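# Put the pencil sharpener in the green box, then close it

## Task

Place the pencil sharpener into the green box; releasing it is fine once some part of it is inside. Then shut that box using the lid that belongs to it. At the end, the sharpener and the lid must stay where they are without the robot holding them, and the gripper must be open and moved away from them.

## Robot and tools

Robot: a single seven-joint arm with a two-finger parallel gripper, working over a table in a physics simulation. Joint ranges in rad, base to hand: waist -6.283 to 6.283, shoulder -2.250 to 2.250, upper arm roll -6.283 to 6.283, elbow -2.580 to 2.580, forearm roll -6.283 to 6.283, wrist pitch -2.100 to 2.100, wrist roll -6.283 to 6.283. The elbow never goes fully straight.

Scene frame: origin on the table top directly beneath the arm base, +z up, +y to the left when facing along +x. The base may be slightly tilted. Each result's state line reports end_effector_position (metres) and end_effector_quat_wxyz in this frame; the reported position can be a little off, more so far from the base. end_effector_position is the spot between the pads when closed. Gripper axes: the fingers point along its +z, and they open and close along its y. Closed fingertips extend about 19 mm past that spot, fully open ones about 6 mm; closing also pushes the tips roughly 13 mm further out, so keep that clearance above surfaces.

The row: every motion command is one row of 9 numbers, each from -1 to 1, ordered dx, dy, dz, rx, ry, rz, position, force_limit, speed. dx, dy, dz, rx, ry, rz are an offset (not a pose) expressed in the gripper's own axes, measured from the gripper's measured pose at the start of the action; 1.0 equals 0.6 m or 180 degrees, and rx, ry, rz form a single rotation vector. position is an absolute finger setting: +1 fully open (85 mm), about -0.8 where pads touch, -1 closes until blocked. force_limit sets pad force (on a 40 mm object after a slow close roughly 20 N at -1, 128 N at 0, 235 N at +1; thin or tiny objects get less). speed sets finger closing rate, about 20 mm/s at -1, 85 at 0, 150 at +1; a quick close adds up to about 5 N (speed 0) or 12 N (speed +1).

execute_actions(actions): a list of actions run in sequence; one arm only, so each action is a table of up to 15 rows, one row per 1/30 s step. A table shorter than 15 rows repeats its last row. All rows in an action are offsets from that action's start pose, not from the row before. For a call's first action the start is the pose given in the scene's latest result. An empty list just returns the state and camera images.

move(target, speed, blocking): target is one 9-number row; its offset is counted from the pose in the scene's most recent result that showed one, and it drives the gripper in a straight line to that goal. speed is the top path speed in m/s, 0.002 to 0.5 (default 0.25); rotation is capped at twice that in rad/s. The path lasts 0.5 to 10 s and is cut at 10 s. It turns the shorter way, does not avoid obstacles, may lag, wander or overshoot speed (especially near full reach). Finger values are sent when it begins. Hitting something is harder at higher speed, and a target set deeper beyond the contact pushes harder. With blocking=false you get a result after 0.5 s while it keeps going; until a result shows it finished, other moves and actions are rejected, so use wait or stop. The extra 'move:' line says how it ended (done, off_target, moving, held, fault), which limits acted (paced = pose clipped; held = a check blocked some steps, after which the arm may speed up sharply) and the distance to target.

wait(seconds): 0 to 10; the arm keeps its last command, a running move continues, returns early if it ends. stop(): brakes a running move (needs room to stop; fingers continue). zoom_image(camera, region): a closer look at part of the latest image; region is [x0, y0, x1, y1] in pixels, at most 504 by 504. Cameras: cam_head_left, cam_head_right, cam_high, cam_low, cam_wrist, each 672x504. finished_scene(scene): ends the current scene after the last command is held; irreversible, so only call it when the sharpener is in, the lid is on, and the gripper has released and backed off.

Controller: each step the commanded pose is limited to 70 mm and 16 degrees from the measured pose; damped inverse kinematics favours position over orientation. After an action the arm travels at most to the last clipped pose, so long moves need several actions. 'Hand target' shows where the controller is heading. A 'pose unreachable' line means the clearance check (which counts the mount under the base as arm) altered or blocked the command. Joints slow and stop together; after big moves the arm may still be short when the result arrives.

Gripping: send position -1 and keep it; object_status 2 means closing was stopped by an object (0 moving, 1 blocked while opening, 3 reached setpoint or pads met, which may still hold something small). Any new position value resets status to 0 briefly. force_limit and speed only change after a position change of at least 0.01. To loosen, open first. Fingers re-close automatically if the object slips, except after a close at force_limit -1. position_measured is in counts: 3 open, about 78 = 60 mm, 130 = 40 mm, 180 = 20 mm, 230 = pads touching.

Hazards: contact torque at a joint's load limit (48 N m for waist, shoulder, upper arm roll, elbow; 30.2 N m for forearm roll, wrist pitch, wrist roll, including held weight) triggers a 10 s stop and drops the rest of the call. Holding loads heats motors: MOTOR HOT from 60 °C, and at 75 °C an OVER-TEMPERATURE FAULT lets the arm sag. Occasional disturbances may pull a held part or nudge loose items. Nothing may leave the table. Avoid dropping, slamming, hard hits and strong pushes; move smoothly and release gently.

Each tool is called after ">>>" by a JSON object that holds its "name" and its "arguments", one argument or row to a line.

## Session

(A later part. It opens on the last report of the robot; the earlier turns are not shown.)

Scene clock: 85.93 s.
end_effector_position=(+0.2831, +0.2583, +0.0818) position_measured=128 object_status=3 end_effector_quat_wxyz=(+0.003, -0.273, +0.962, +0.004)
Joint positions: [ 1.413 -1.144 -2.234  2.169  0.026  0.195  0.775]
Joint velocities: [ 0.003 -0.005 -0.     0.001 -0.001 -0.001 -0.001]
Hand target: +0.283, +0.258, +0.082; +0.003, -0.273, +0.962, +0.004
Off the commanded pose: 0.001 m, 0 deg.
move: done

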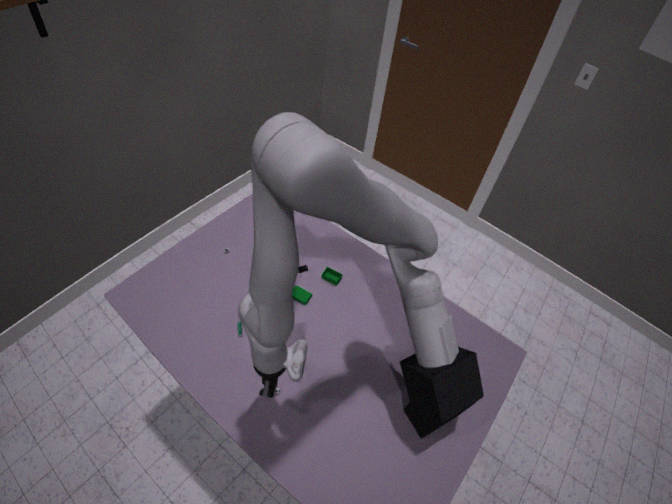

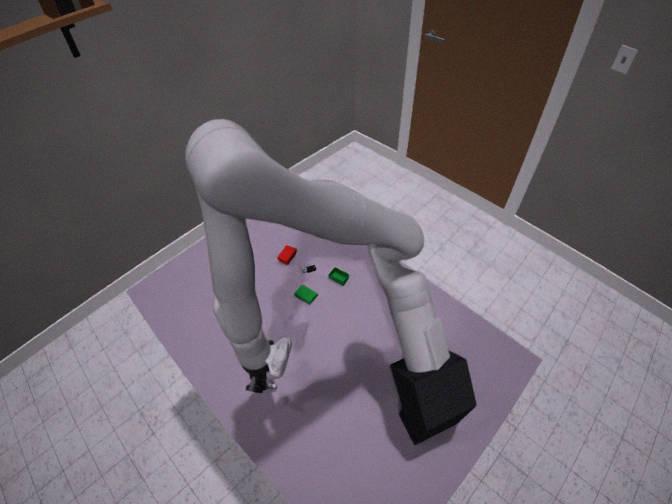

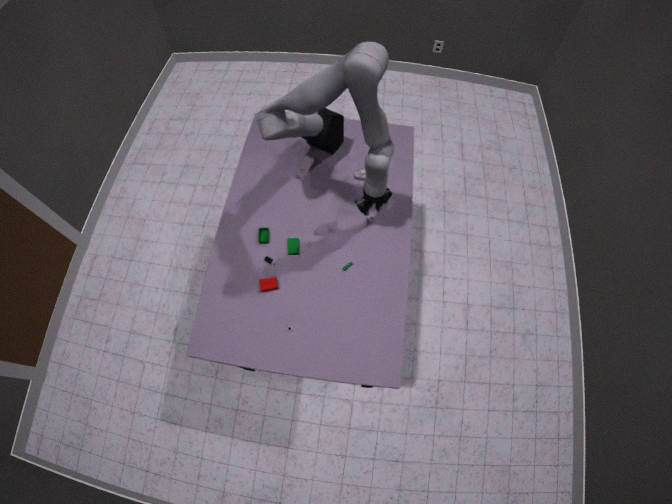

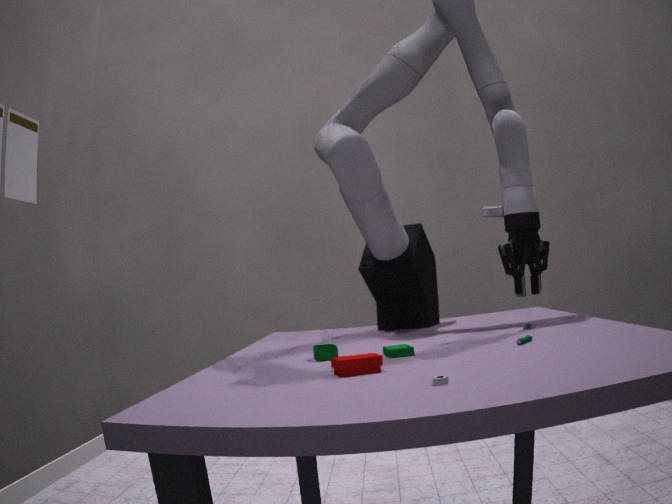

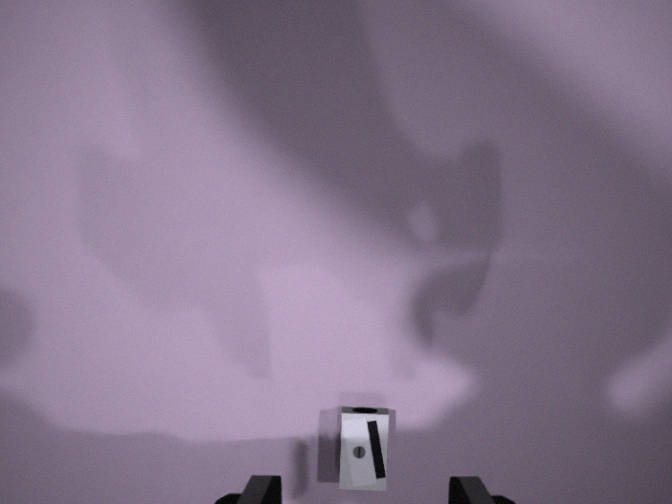

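>>> {"name": "move", "arguments": {
  "target": [0.002,-0.001,0.102,0,0,0,0,0,0],
  "speed": 0.04
}}

>>> {"name": "execute_actions", "arguments": {
  "actions": [
    [[0,0,0,0,0,0,-1,-0.5,-0.5]],
    [[0,0,0,0,0,0,-1,-0.5,-0.5]],
    [[0,0,0,0,0,0,-1,-0.5,-0.5]],
    [[0,0,0,0,0,0,-1,-0.5,-0.5]]
  ]
}}

>>> {"name": "move", "arguments": {
  "target": [0,0,-0.12,0,0,0.122,-1,-0.5,-0.5],
  "speed": 0.05
}}

Scene clock: 92.47 s.
end_effector_position=(+0.2829, +0.2578, +0.0208) position_measured=128 object_status=3 end_effector_quat_wxyz=(+0.004, -0.273, +0.962, +0.004)
Joint positions: [ 1.555 -1.258 -2.282  2.156  0.023  0.033  0.777]
Joint velocities: [ 0.005 -0.004 -0.001  0.     0.    -0.001  0.001]
Hand target: +0.283, +0.258, +0.021; +0.004, -0.273, +0.962, +0.004
Off the commanded pose: 0.000 m, 0 deg.
move: done

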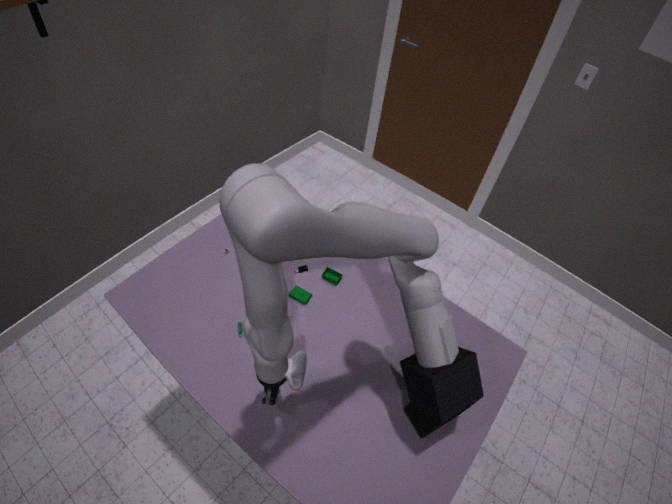

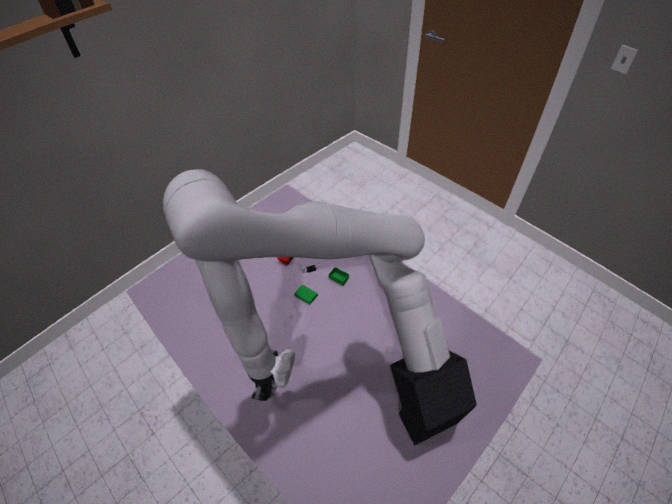

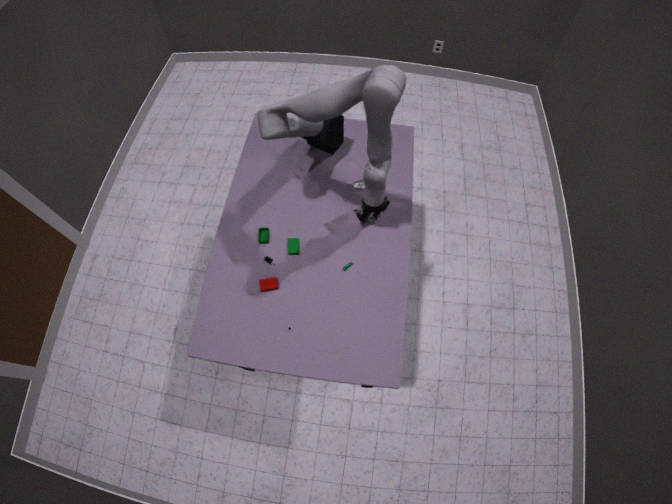

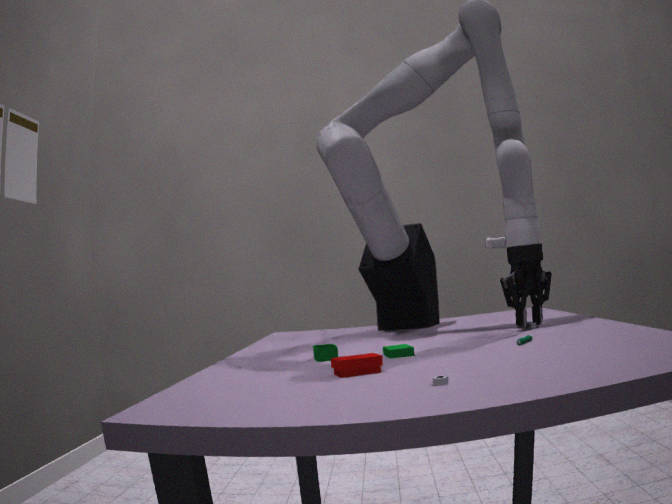

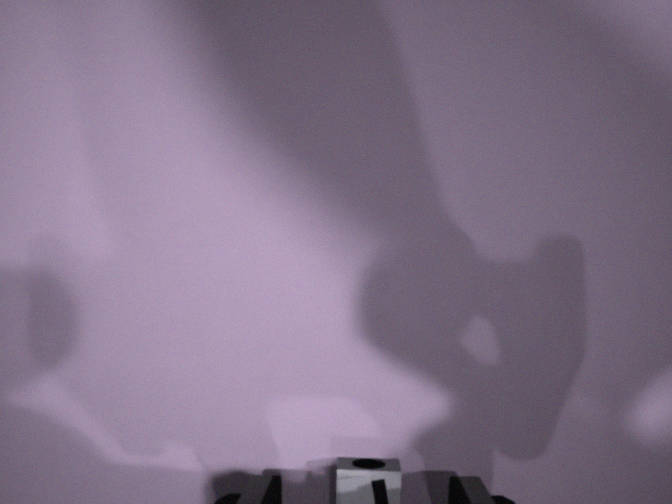

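Scene clock: 94.47 s.
end_effector_position=(+0.2828, +0.2578, +0.0210) position_measured=197 object_status=2 end_effector_quat_wxyz=(+0.004, -0.273, +0.962, +0.004)
Joint positions: [ 1.555 -1.257 -2.282  2.156  0.023  0.033  0.777]
Joint velocities: [ 0.     0.    -0.001 -0.001  0.    -0.     0.   ]
Hand target: +0.283, +0.258, +0.021; +0.004, -0.273, +0.962, +0.004
Off the commanded pose: 0.000 m, 0 deg.

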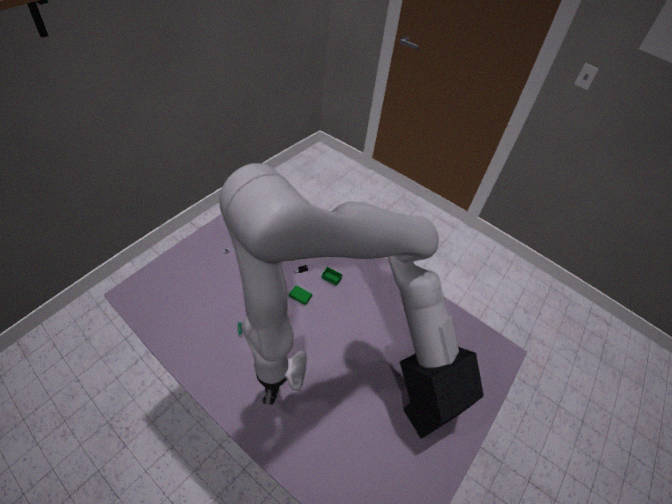

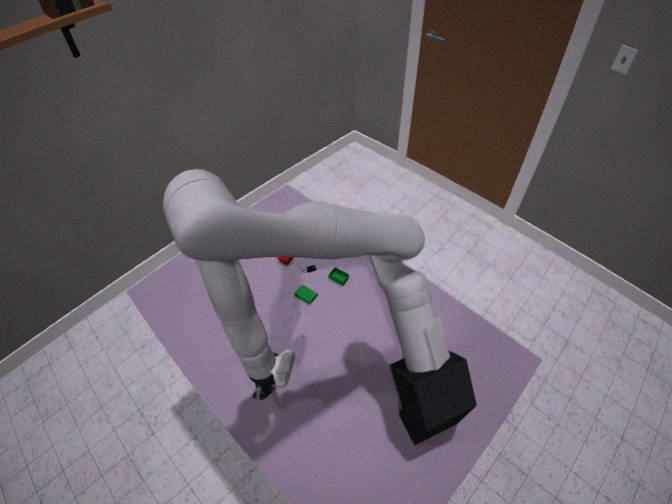

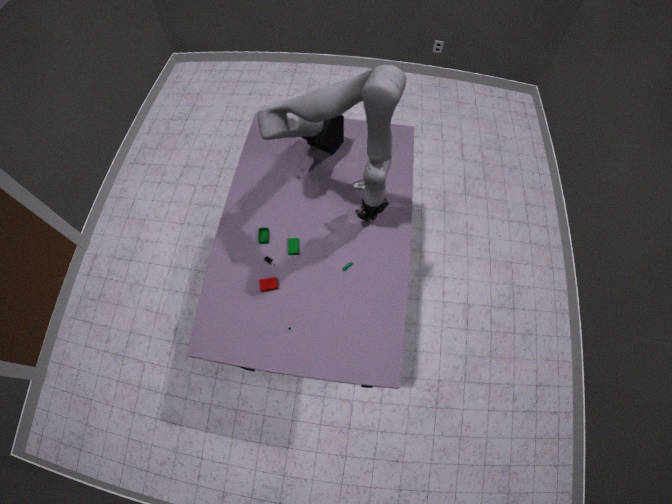

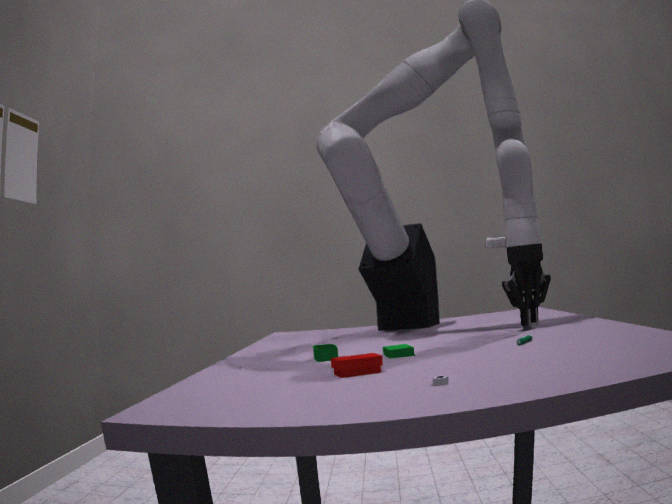

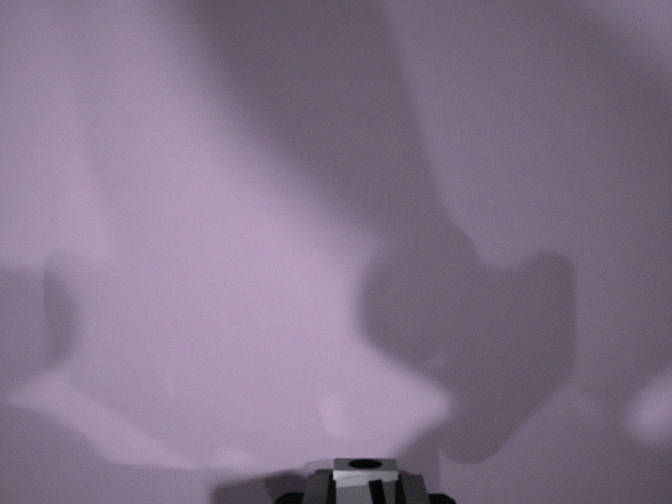

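Scene clock: 98.53 s.
end_effector_position=(+0.2824, +0.2572, +0.0928) position_measured=197 object_status=2 end_effector_quat_wxyz=(+0.002, -0.085, +0.996, +0.005)
Joint positions: [ 1.366 -1.15  -2.188  2.172 -0.16   0.225  0.572]
Joint velocities: [-0.005  0.002  0.     0.    -0.001  0.004 -0.004]
Hand target: +0.282, +0.257, +0.093; +0.002, -0.085, +0.996, +0.005
Off the commanded pose: 0.000 m, 0 deg.
move: done

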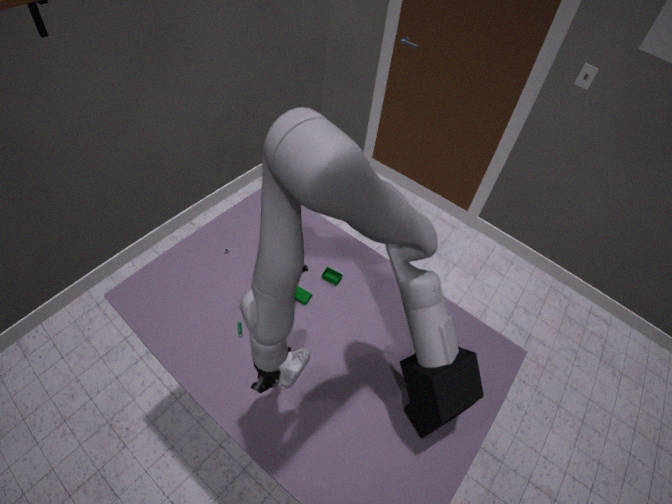

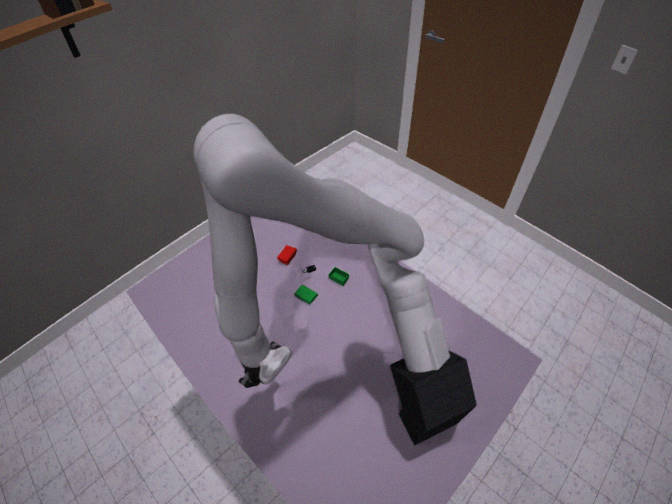

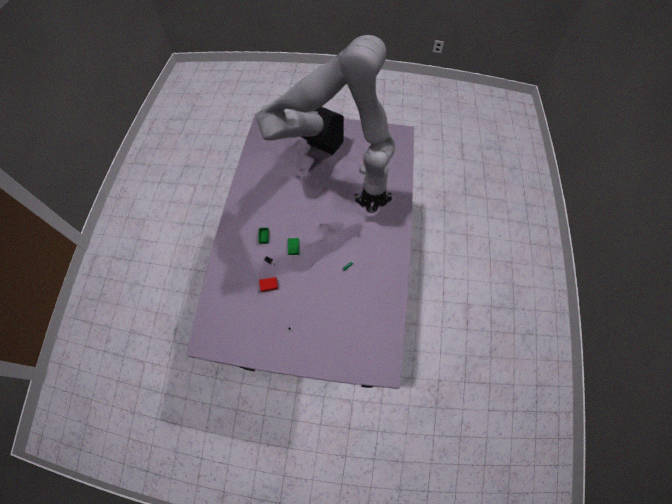

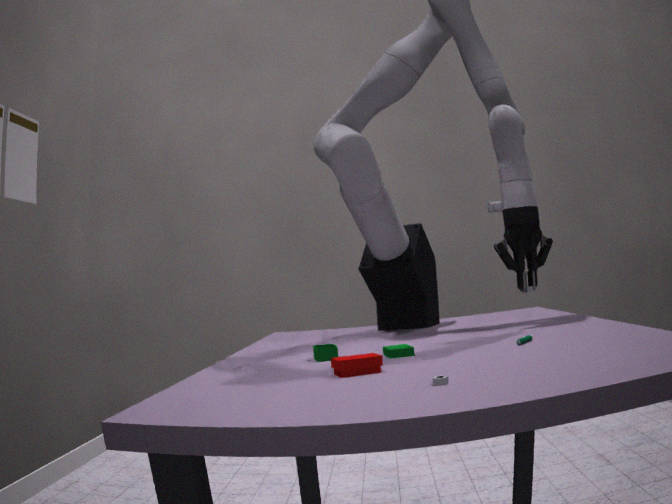

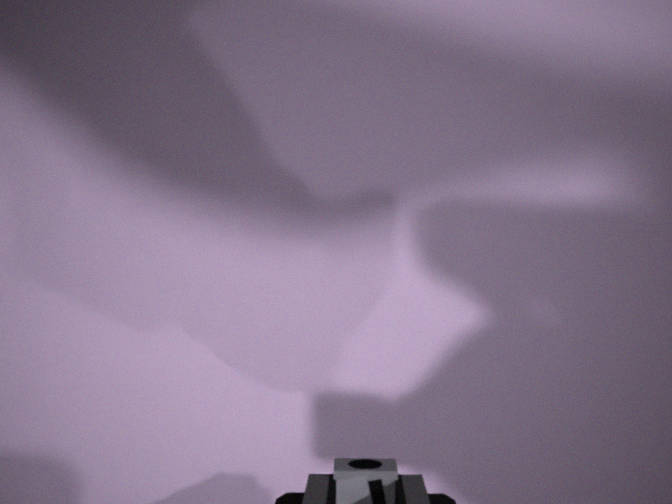

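>>> {"name": "move", "arguments": {
  "target": [-0.23,-0.19,0,0,0,0,-1,-0.5,-0.5],
  "speed": 0.08
}}

Scene clock: 107.17 s.
end_effector_position=(+0.4379, +0.1685, +0.0924) position_measured=197 object_status=2 end_effector_quat_wxyz=(+0.002, -0.085, +0.996, +0.004)
Joint positions: [ 1.598 -0.817 -1.975  2.166  0.08   0.227  0.849]
Joint velocities: [ 0.005  0.007 -0.001 -0.    -0.     0.001  0.001]
Hand target: +0.438, +0.168, +0.092; +0.002, -0.085, +0.996, +0.004
Off the commanded pose: 0.000 m, 0 deg.
move: done

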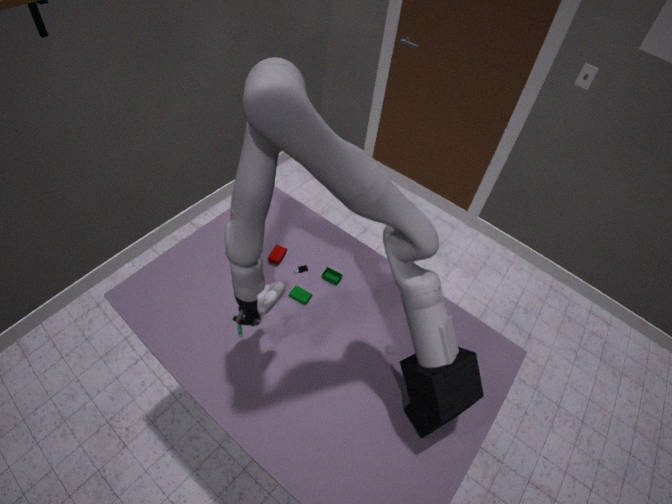

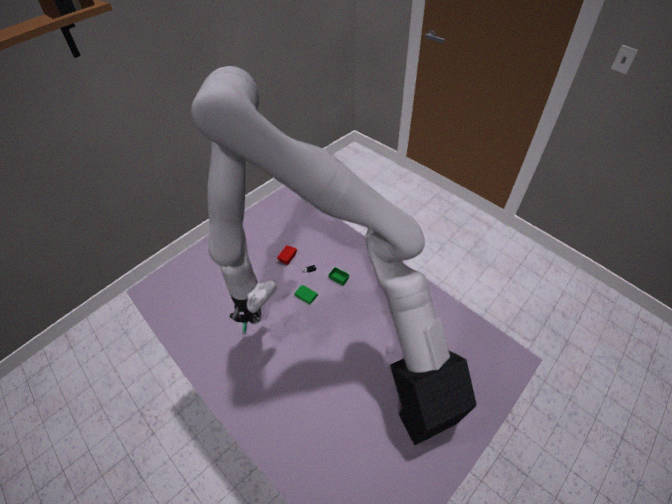

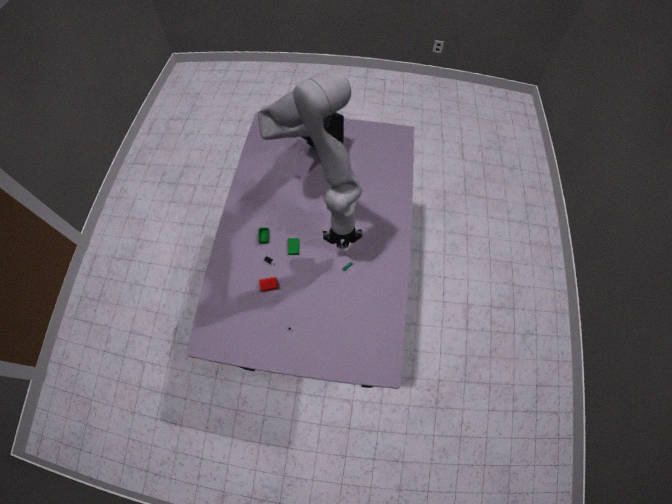

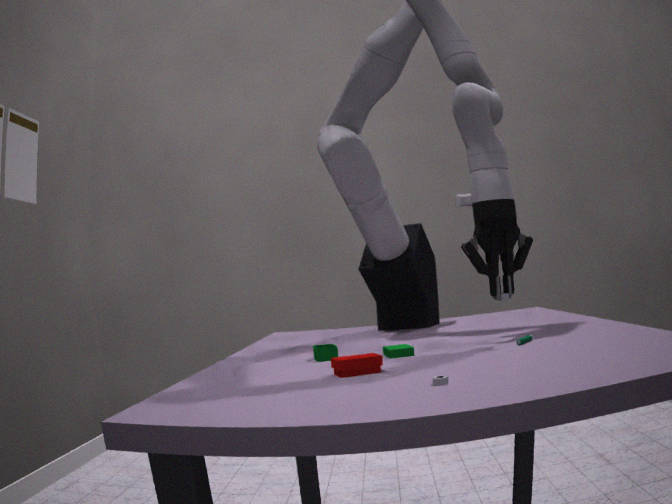

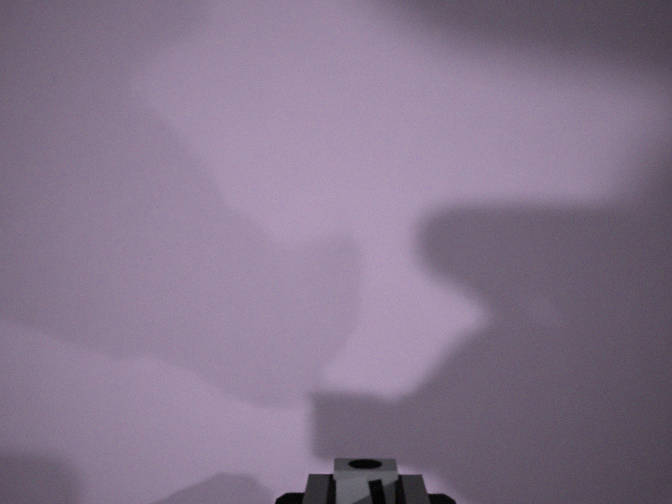

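>>> {"name": "move", "arguments": {
  "target": [0.128,-0.485,0.03,0,0,0,-1,-0.5,-0.5],
  "speed": 0.07
}}

Scene clock: 115.43 s.
end_effector_position=(+0.4128, -0.1317, +0.0719) position_measured=197 object_status=2 end_effector_quat_wxyz=(+0.002, -0.086, +0.996, +0.003)
Joint positions: [ 2.057 -0.278 -1.554  2.558  0.58  -0.287  1.346]
Joint velocities: [ 0.014  0.009 -0.004 -0.001  0.004 -0.004  0.002]
Hand target: +0.413, -0.132, +0.072; +0.002, -0.085, +0.996, +0.003
Off the commanded pose: 0.001 m, 0 deg.
move: done

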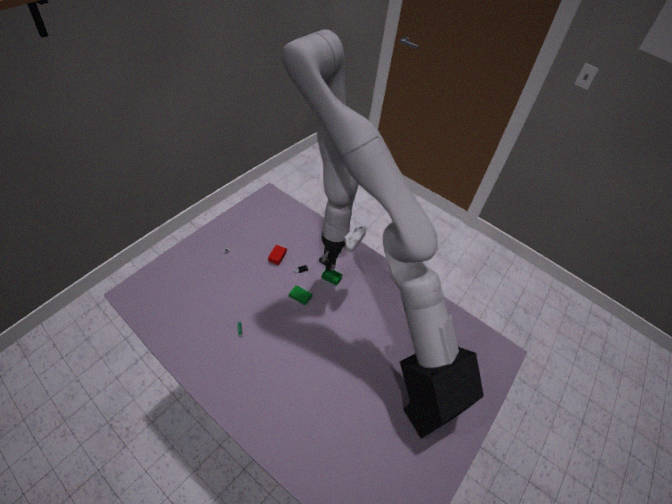

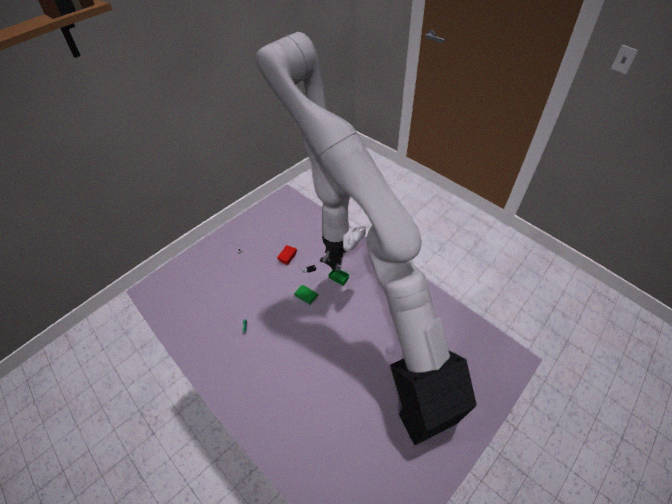

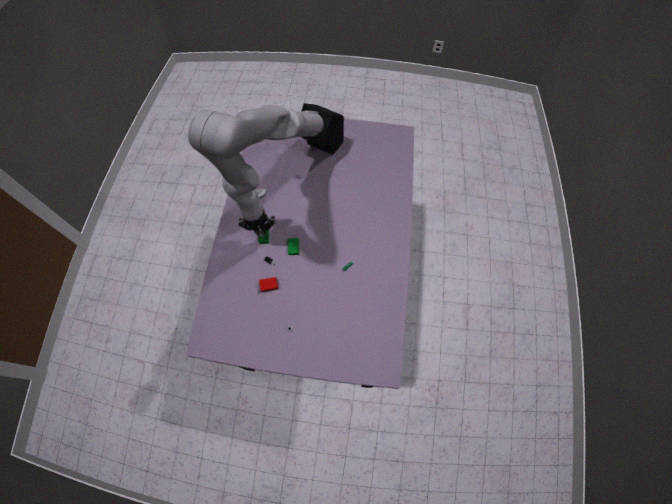

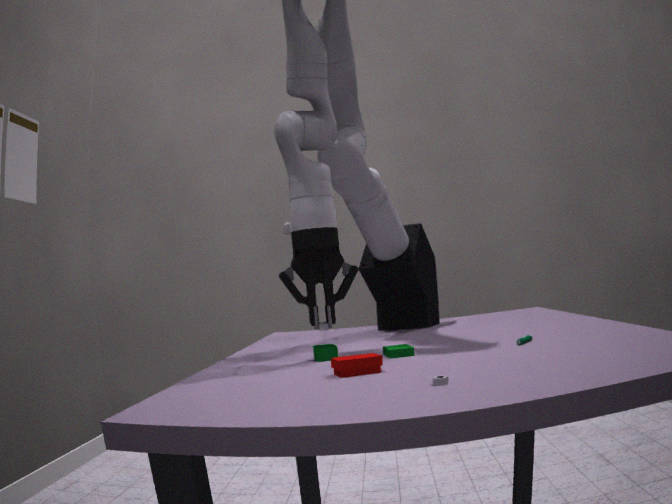

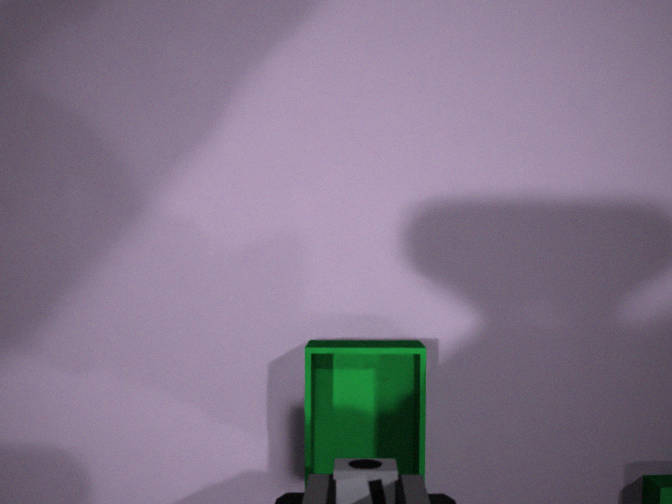

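Centred. Lower to ~0.038.

>>> {"name": "move", "arguments": {
  "target": [0,0,0.056,0,0,0,-1,-0.5,-0.5],
  "speed": 0.02
}}

>>> {"name": "execute_actions", "arguments": {
  "actions": [
    [[0,0,0,0,0,0,-0.53,0,-0.5]],
    [[0,0,0,0,0,0,-0.53,0,-0.5]]
  ]
}}

>>> {"name": "move", "arguments": {
  "target": [0,0,-0.07,0,0,0,-0.53,0,-0.5],
  "speed": 0.04
}}

Scene clock: 121.70 s.
end_effector_position=(+0.4135, -0.1312, +0.0386) position_measured=197 object_status=2 end_effector_quat_wxyz=(+0.003, -0.086, +0.996, +0.003)
Joint positions: [ 2.456 -0.383 -1.872  2.546  0.615 -0.455  1.314]
Joint velocities: [ 0.015 -0.007 -0.002 -0.     0.001 -0.005  0.   ]
Hand target: +0.413, -0.132, +0.038; +0.003, -0.086, +0.996, +0.002
Off the commanded pose: 0.001 m, 0 deg.
move: done

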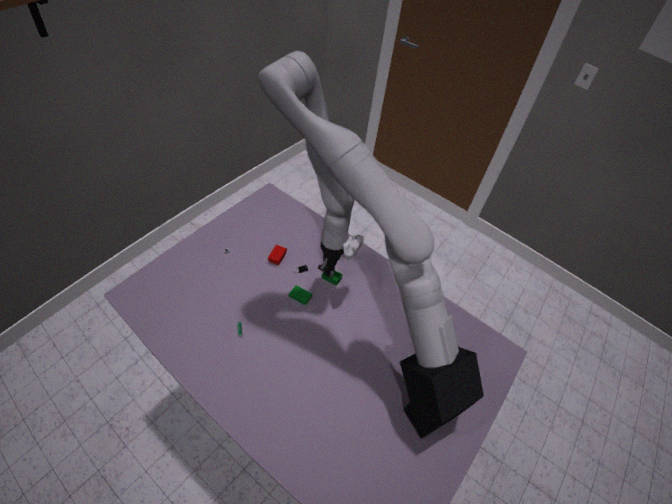

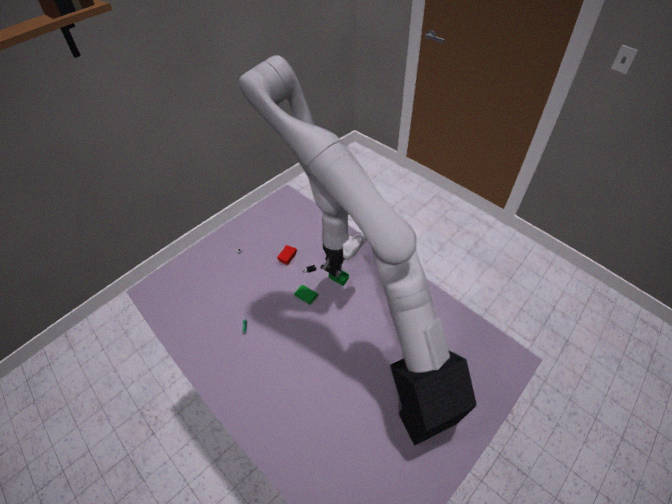

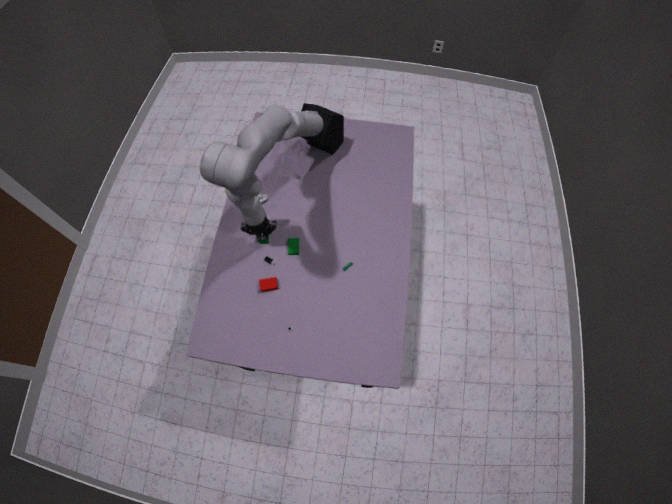

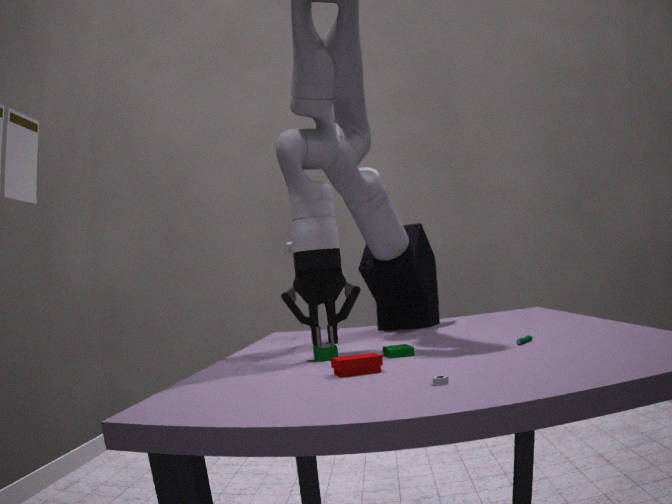

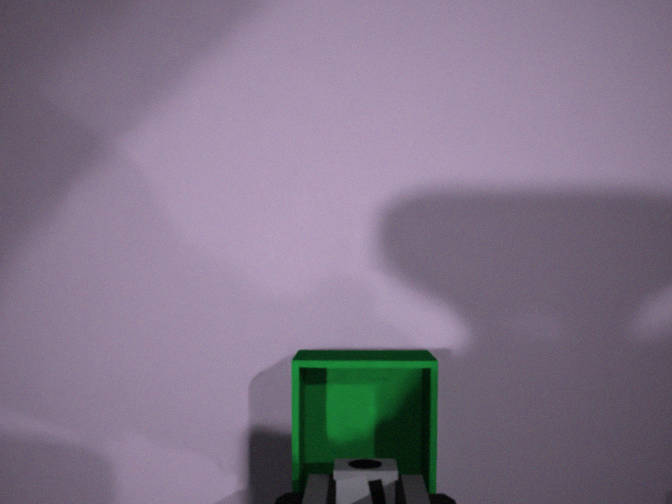

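Scene clock: 122.70 s.
end_effector_position=(+0.4135, -0.1312, +0.0386) position_measured=195 object_status=3 end_effector_quat_wxyz=(+0.003, -0.086, +0.996, +0.003)
Joint positions: [ 2.456 -0.383 -1.871  2.546  0.615 -0.455  1.314]
Joint velocities: [ 0.     0.002 -0.001 -0.    -0.001 -0.001  0.001]
Hand target: +0.414, -0.131, +0.039; +0.003, -0.086, +0.996, +0.003
Off the commanded pose: 0.000 m, 0 deg.

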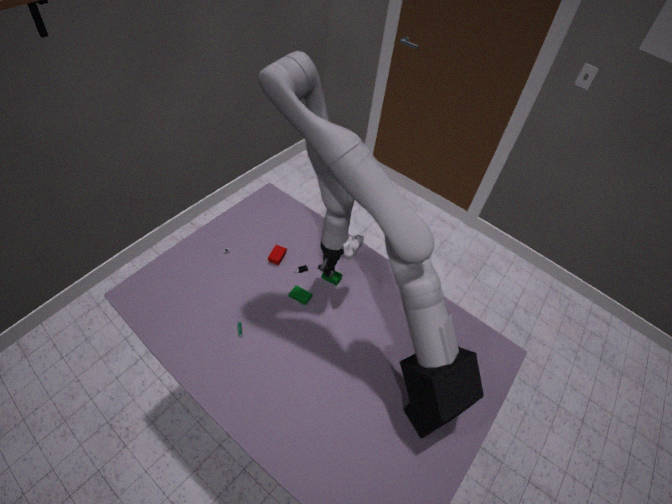

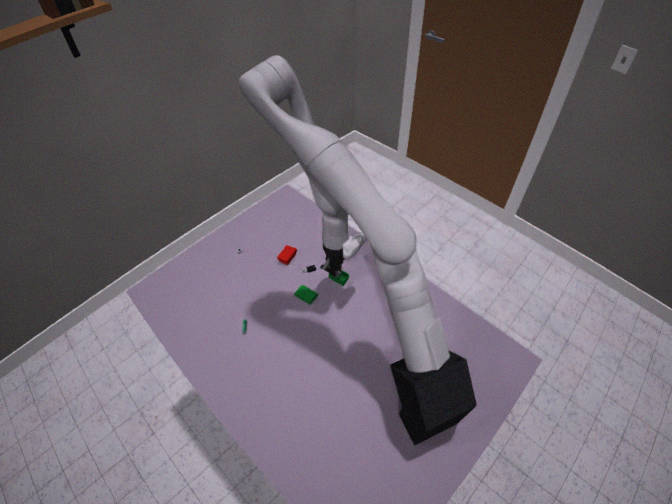

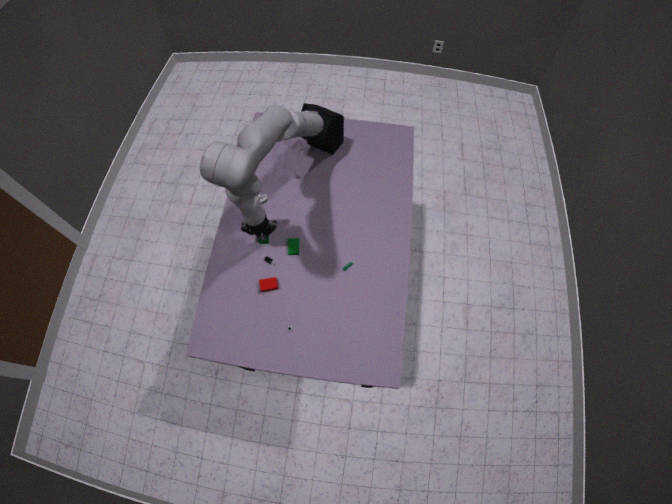

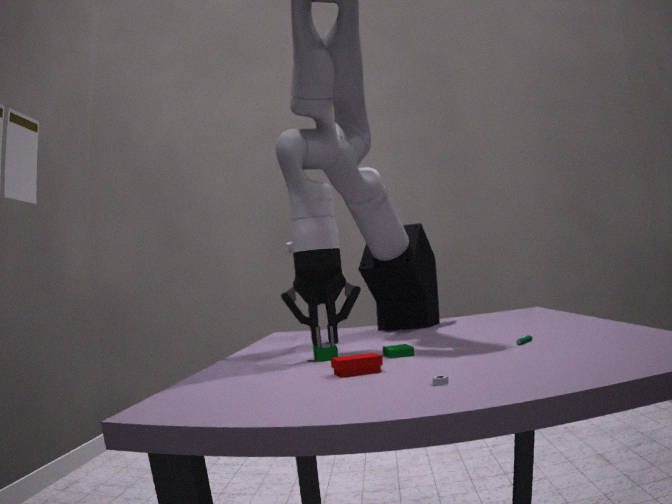

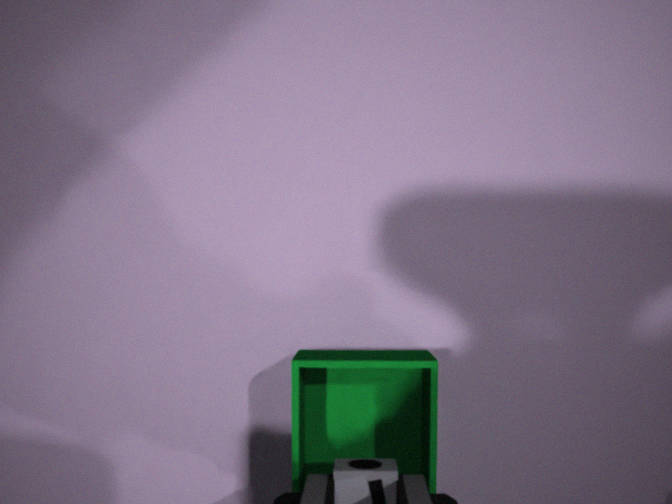

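Scene clock: 124.23 s.
end_effector_position=(+0.4125, -0.1324, +0.0801) position_measured=195 object_status=3 end_effector_quat_wxyz=(+0.002, -0.085, +0.996, +0.002)
Joint positions: [ 1.915 -0.265 -1.433  2.559  0.577 -0.245  1.342]
Joint velocities: [-0.059  0.007  0.037 -0.008  0.01   0.024 -0.014]
Hand target: +0.413, -0.131, +0.080; +0.003, -0.086, +0.996, +0.003
Off the commanded pose: 0.001 m, 0 deg.
move: done

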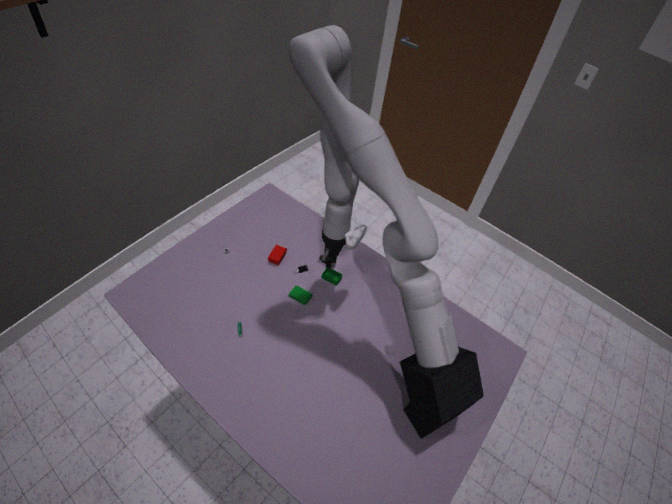

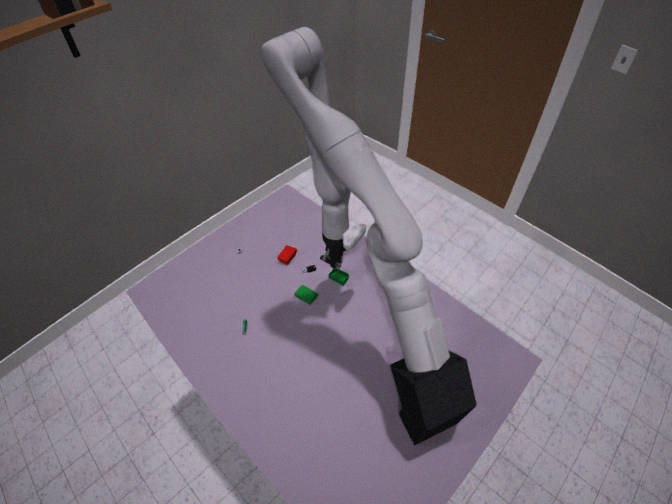

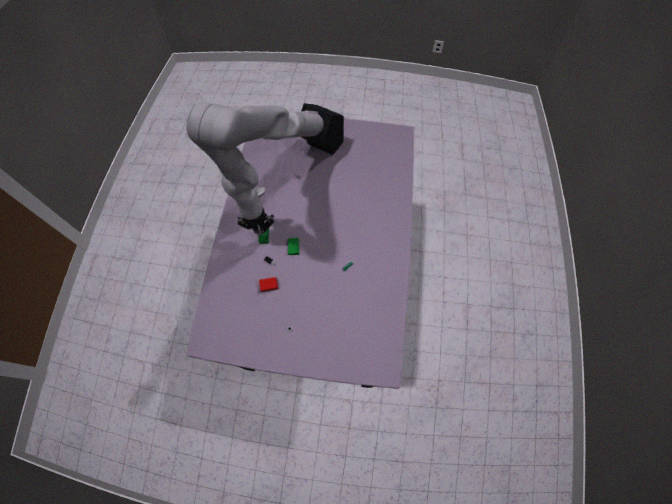

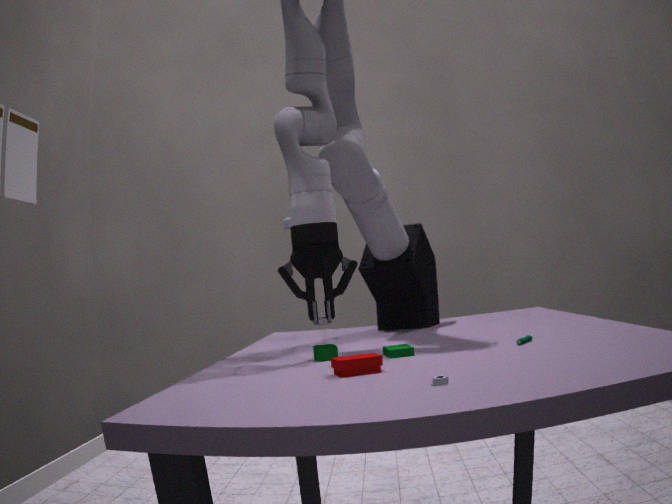

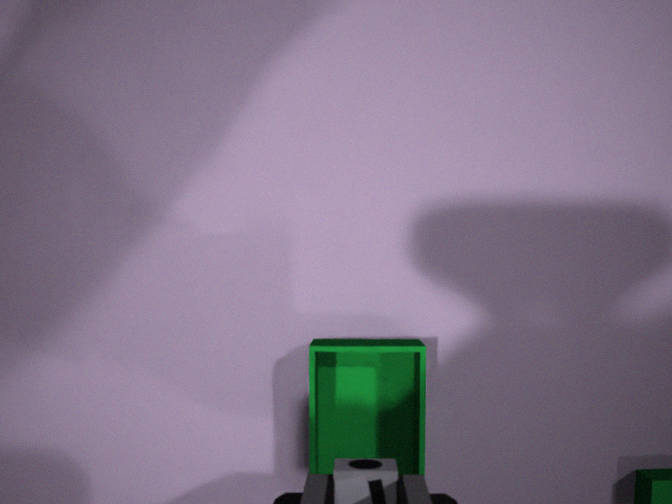

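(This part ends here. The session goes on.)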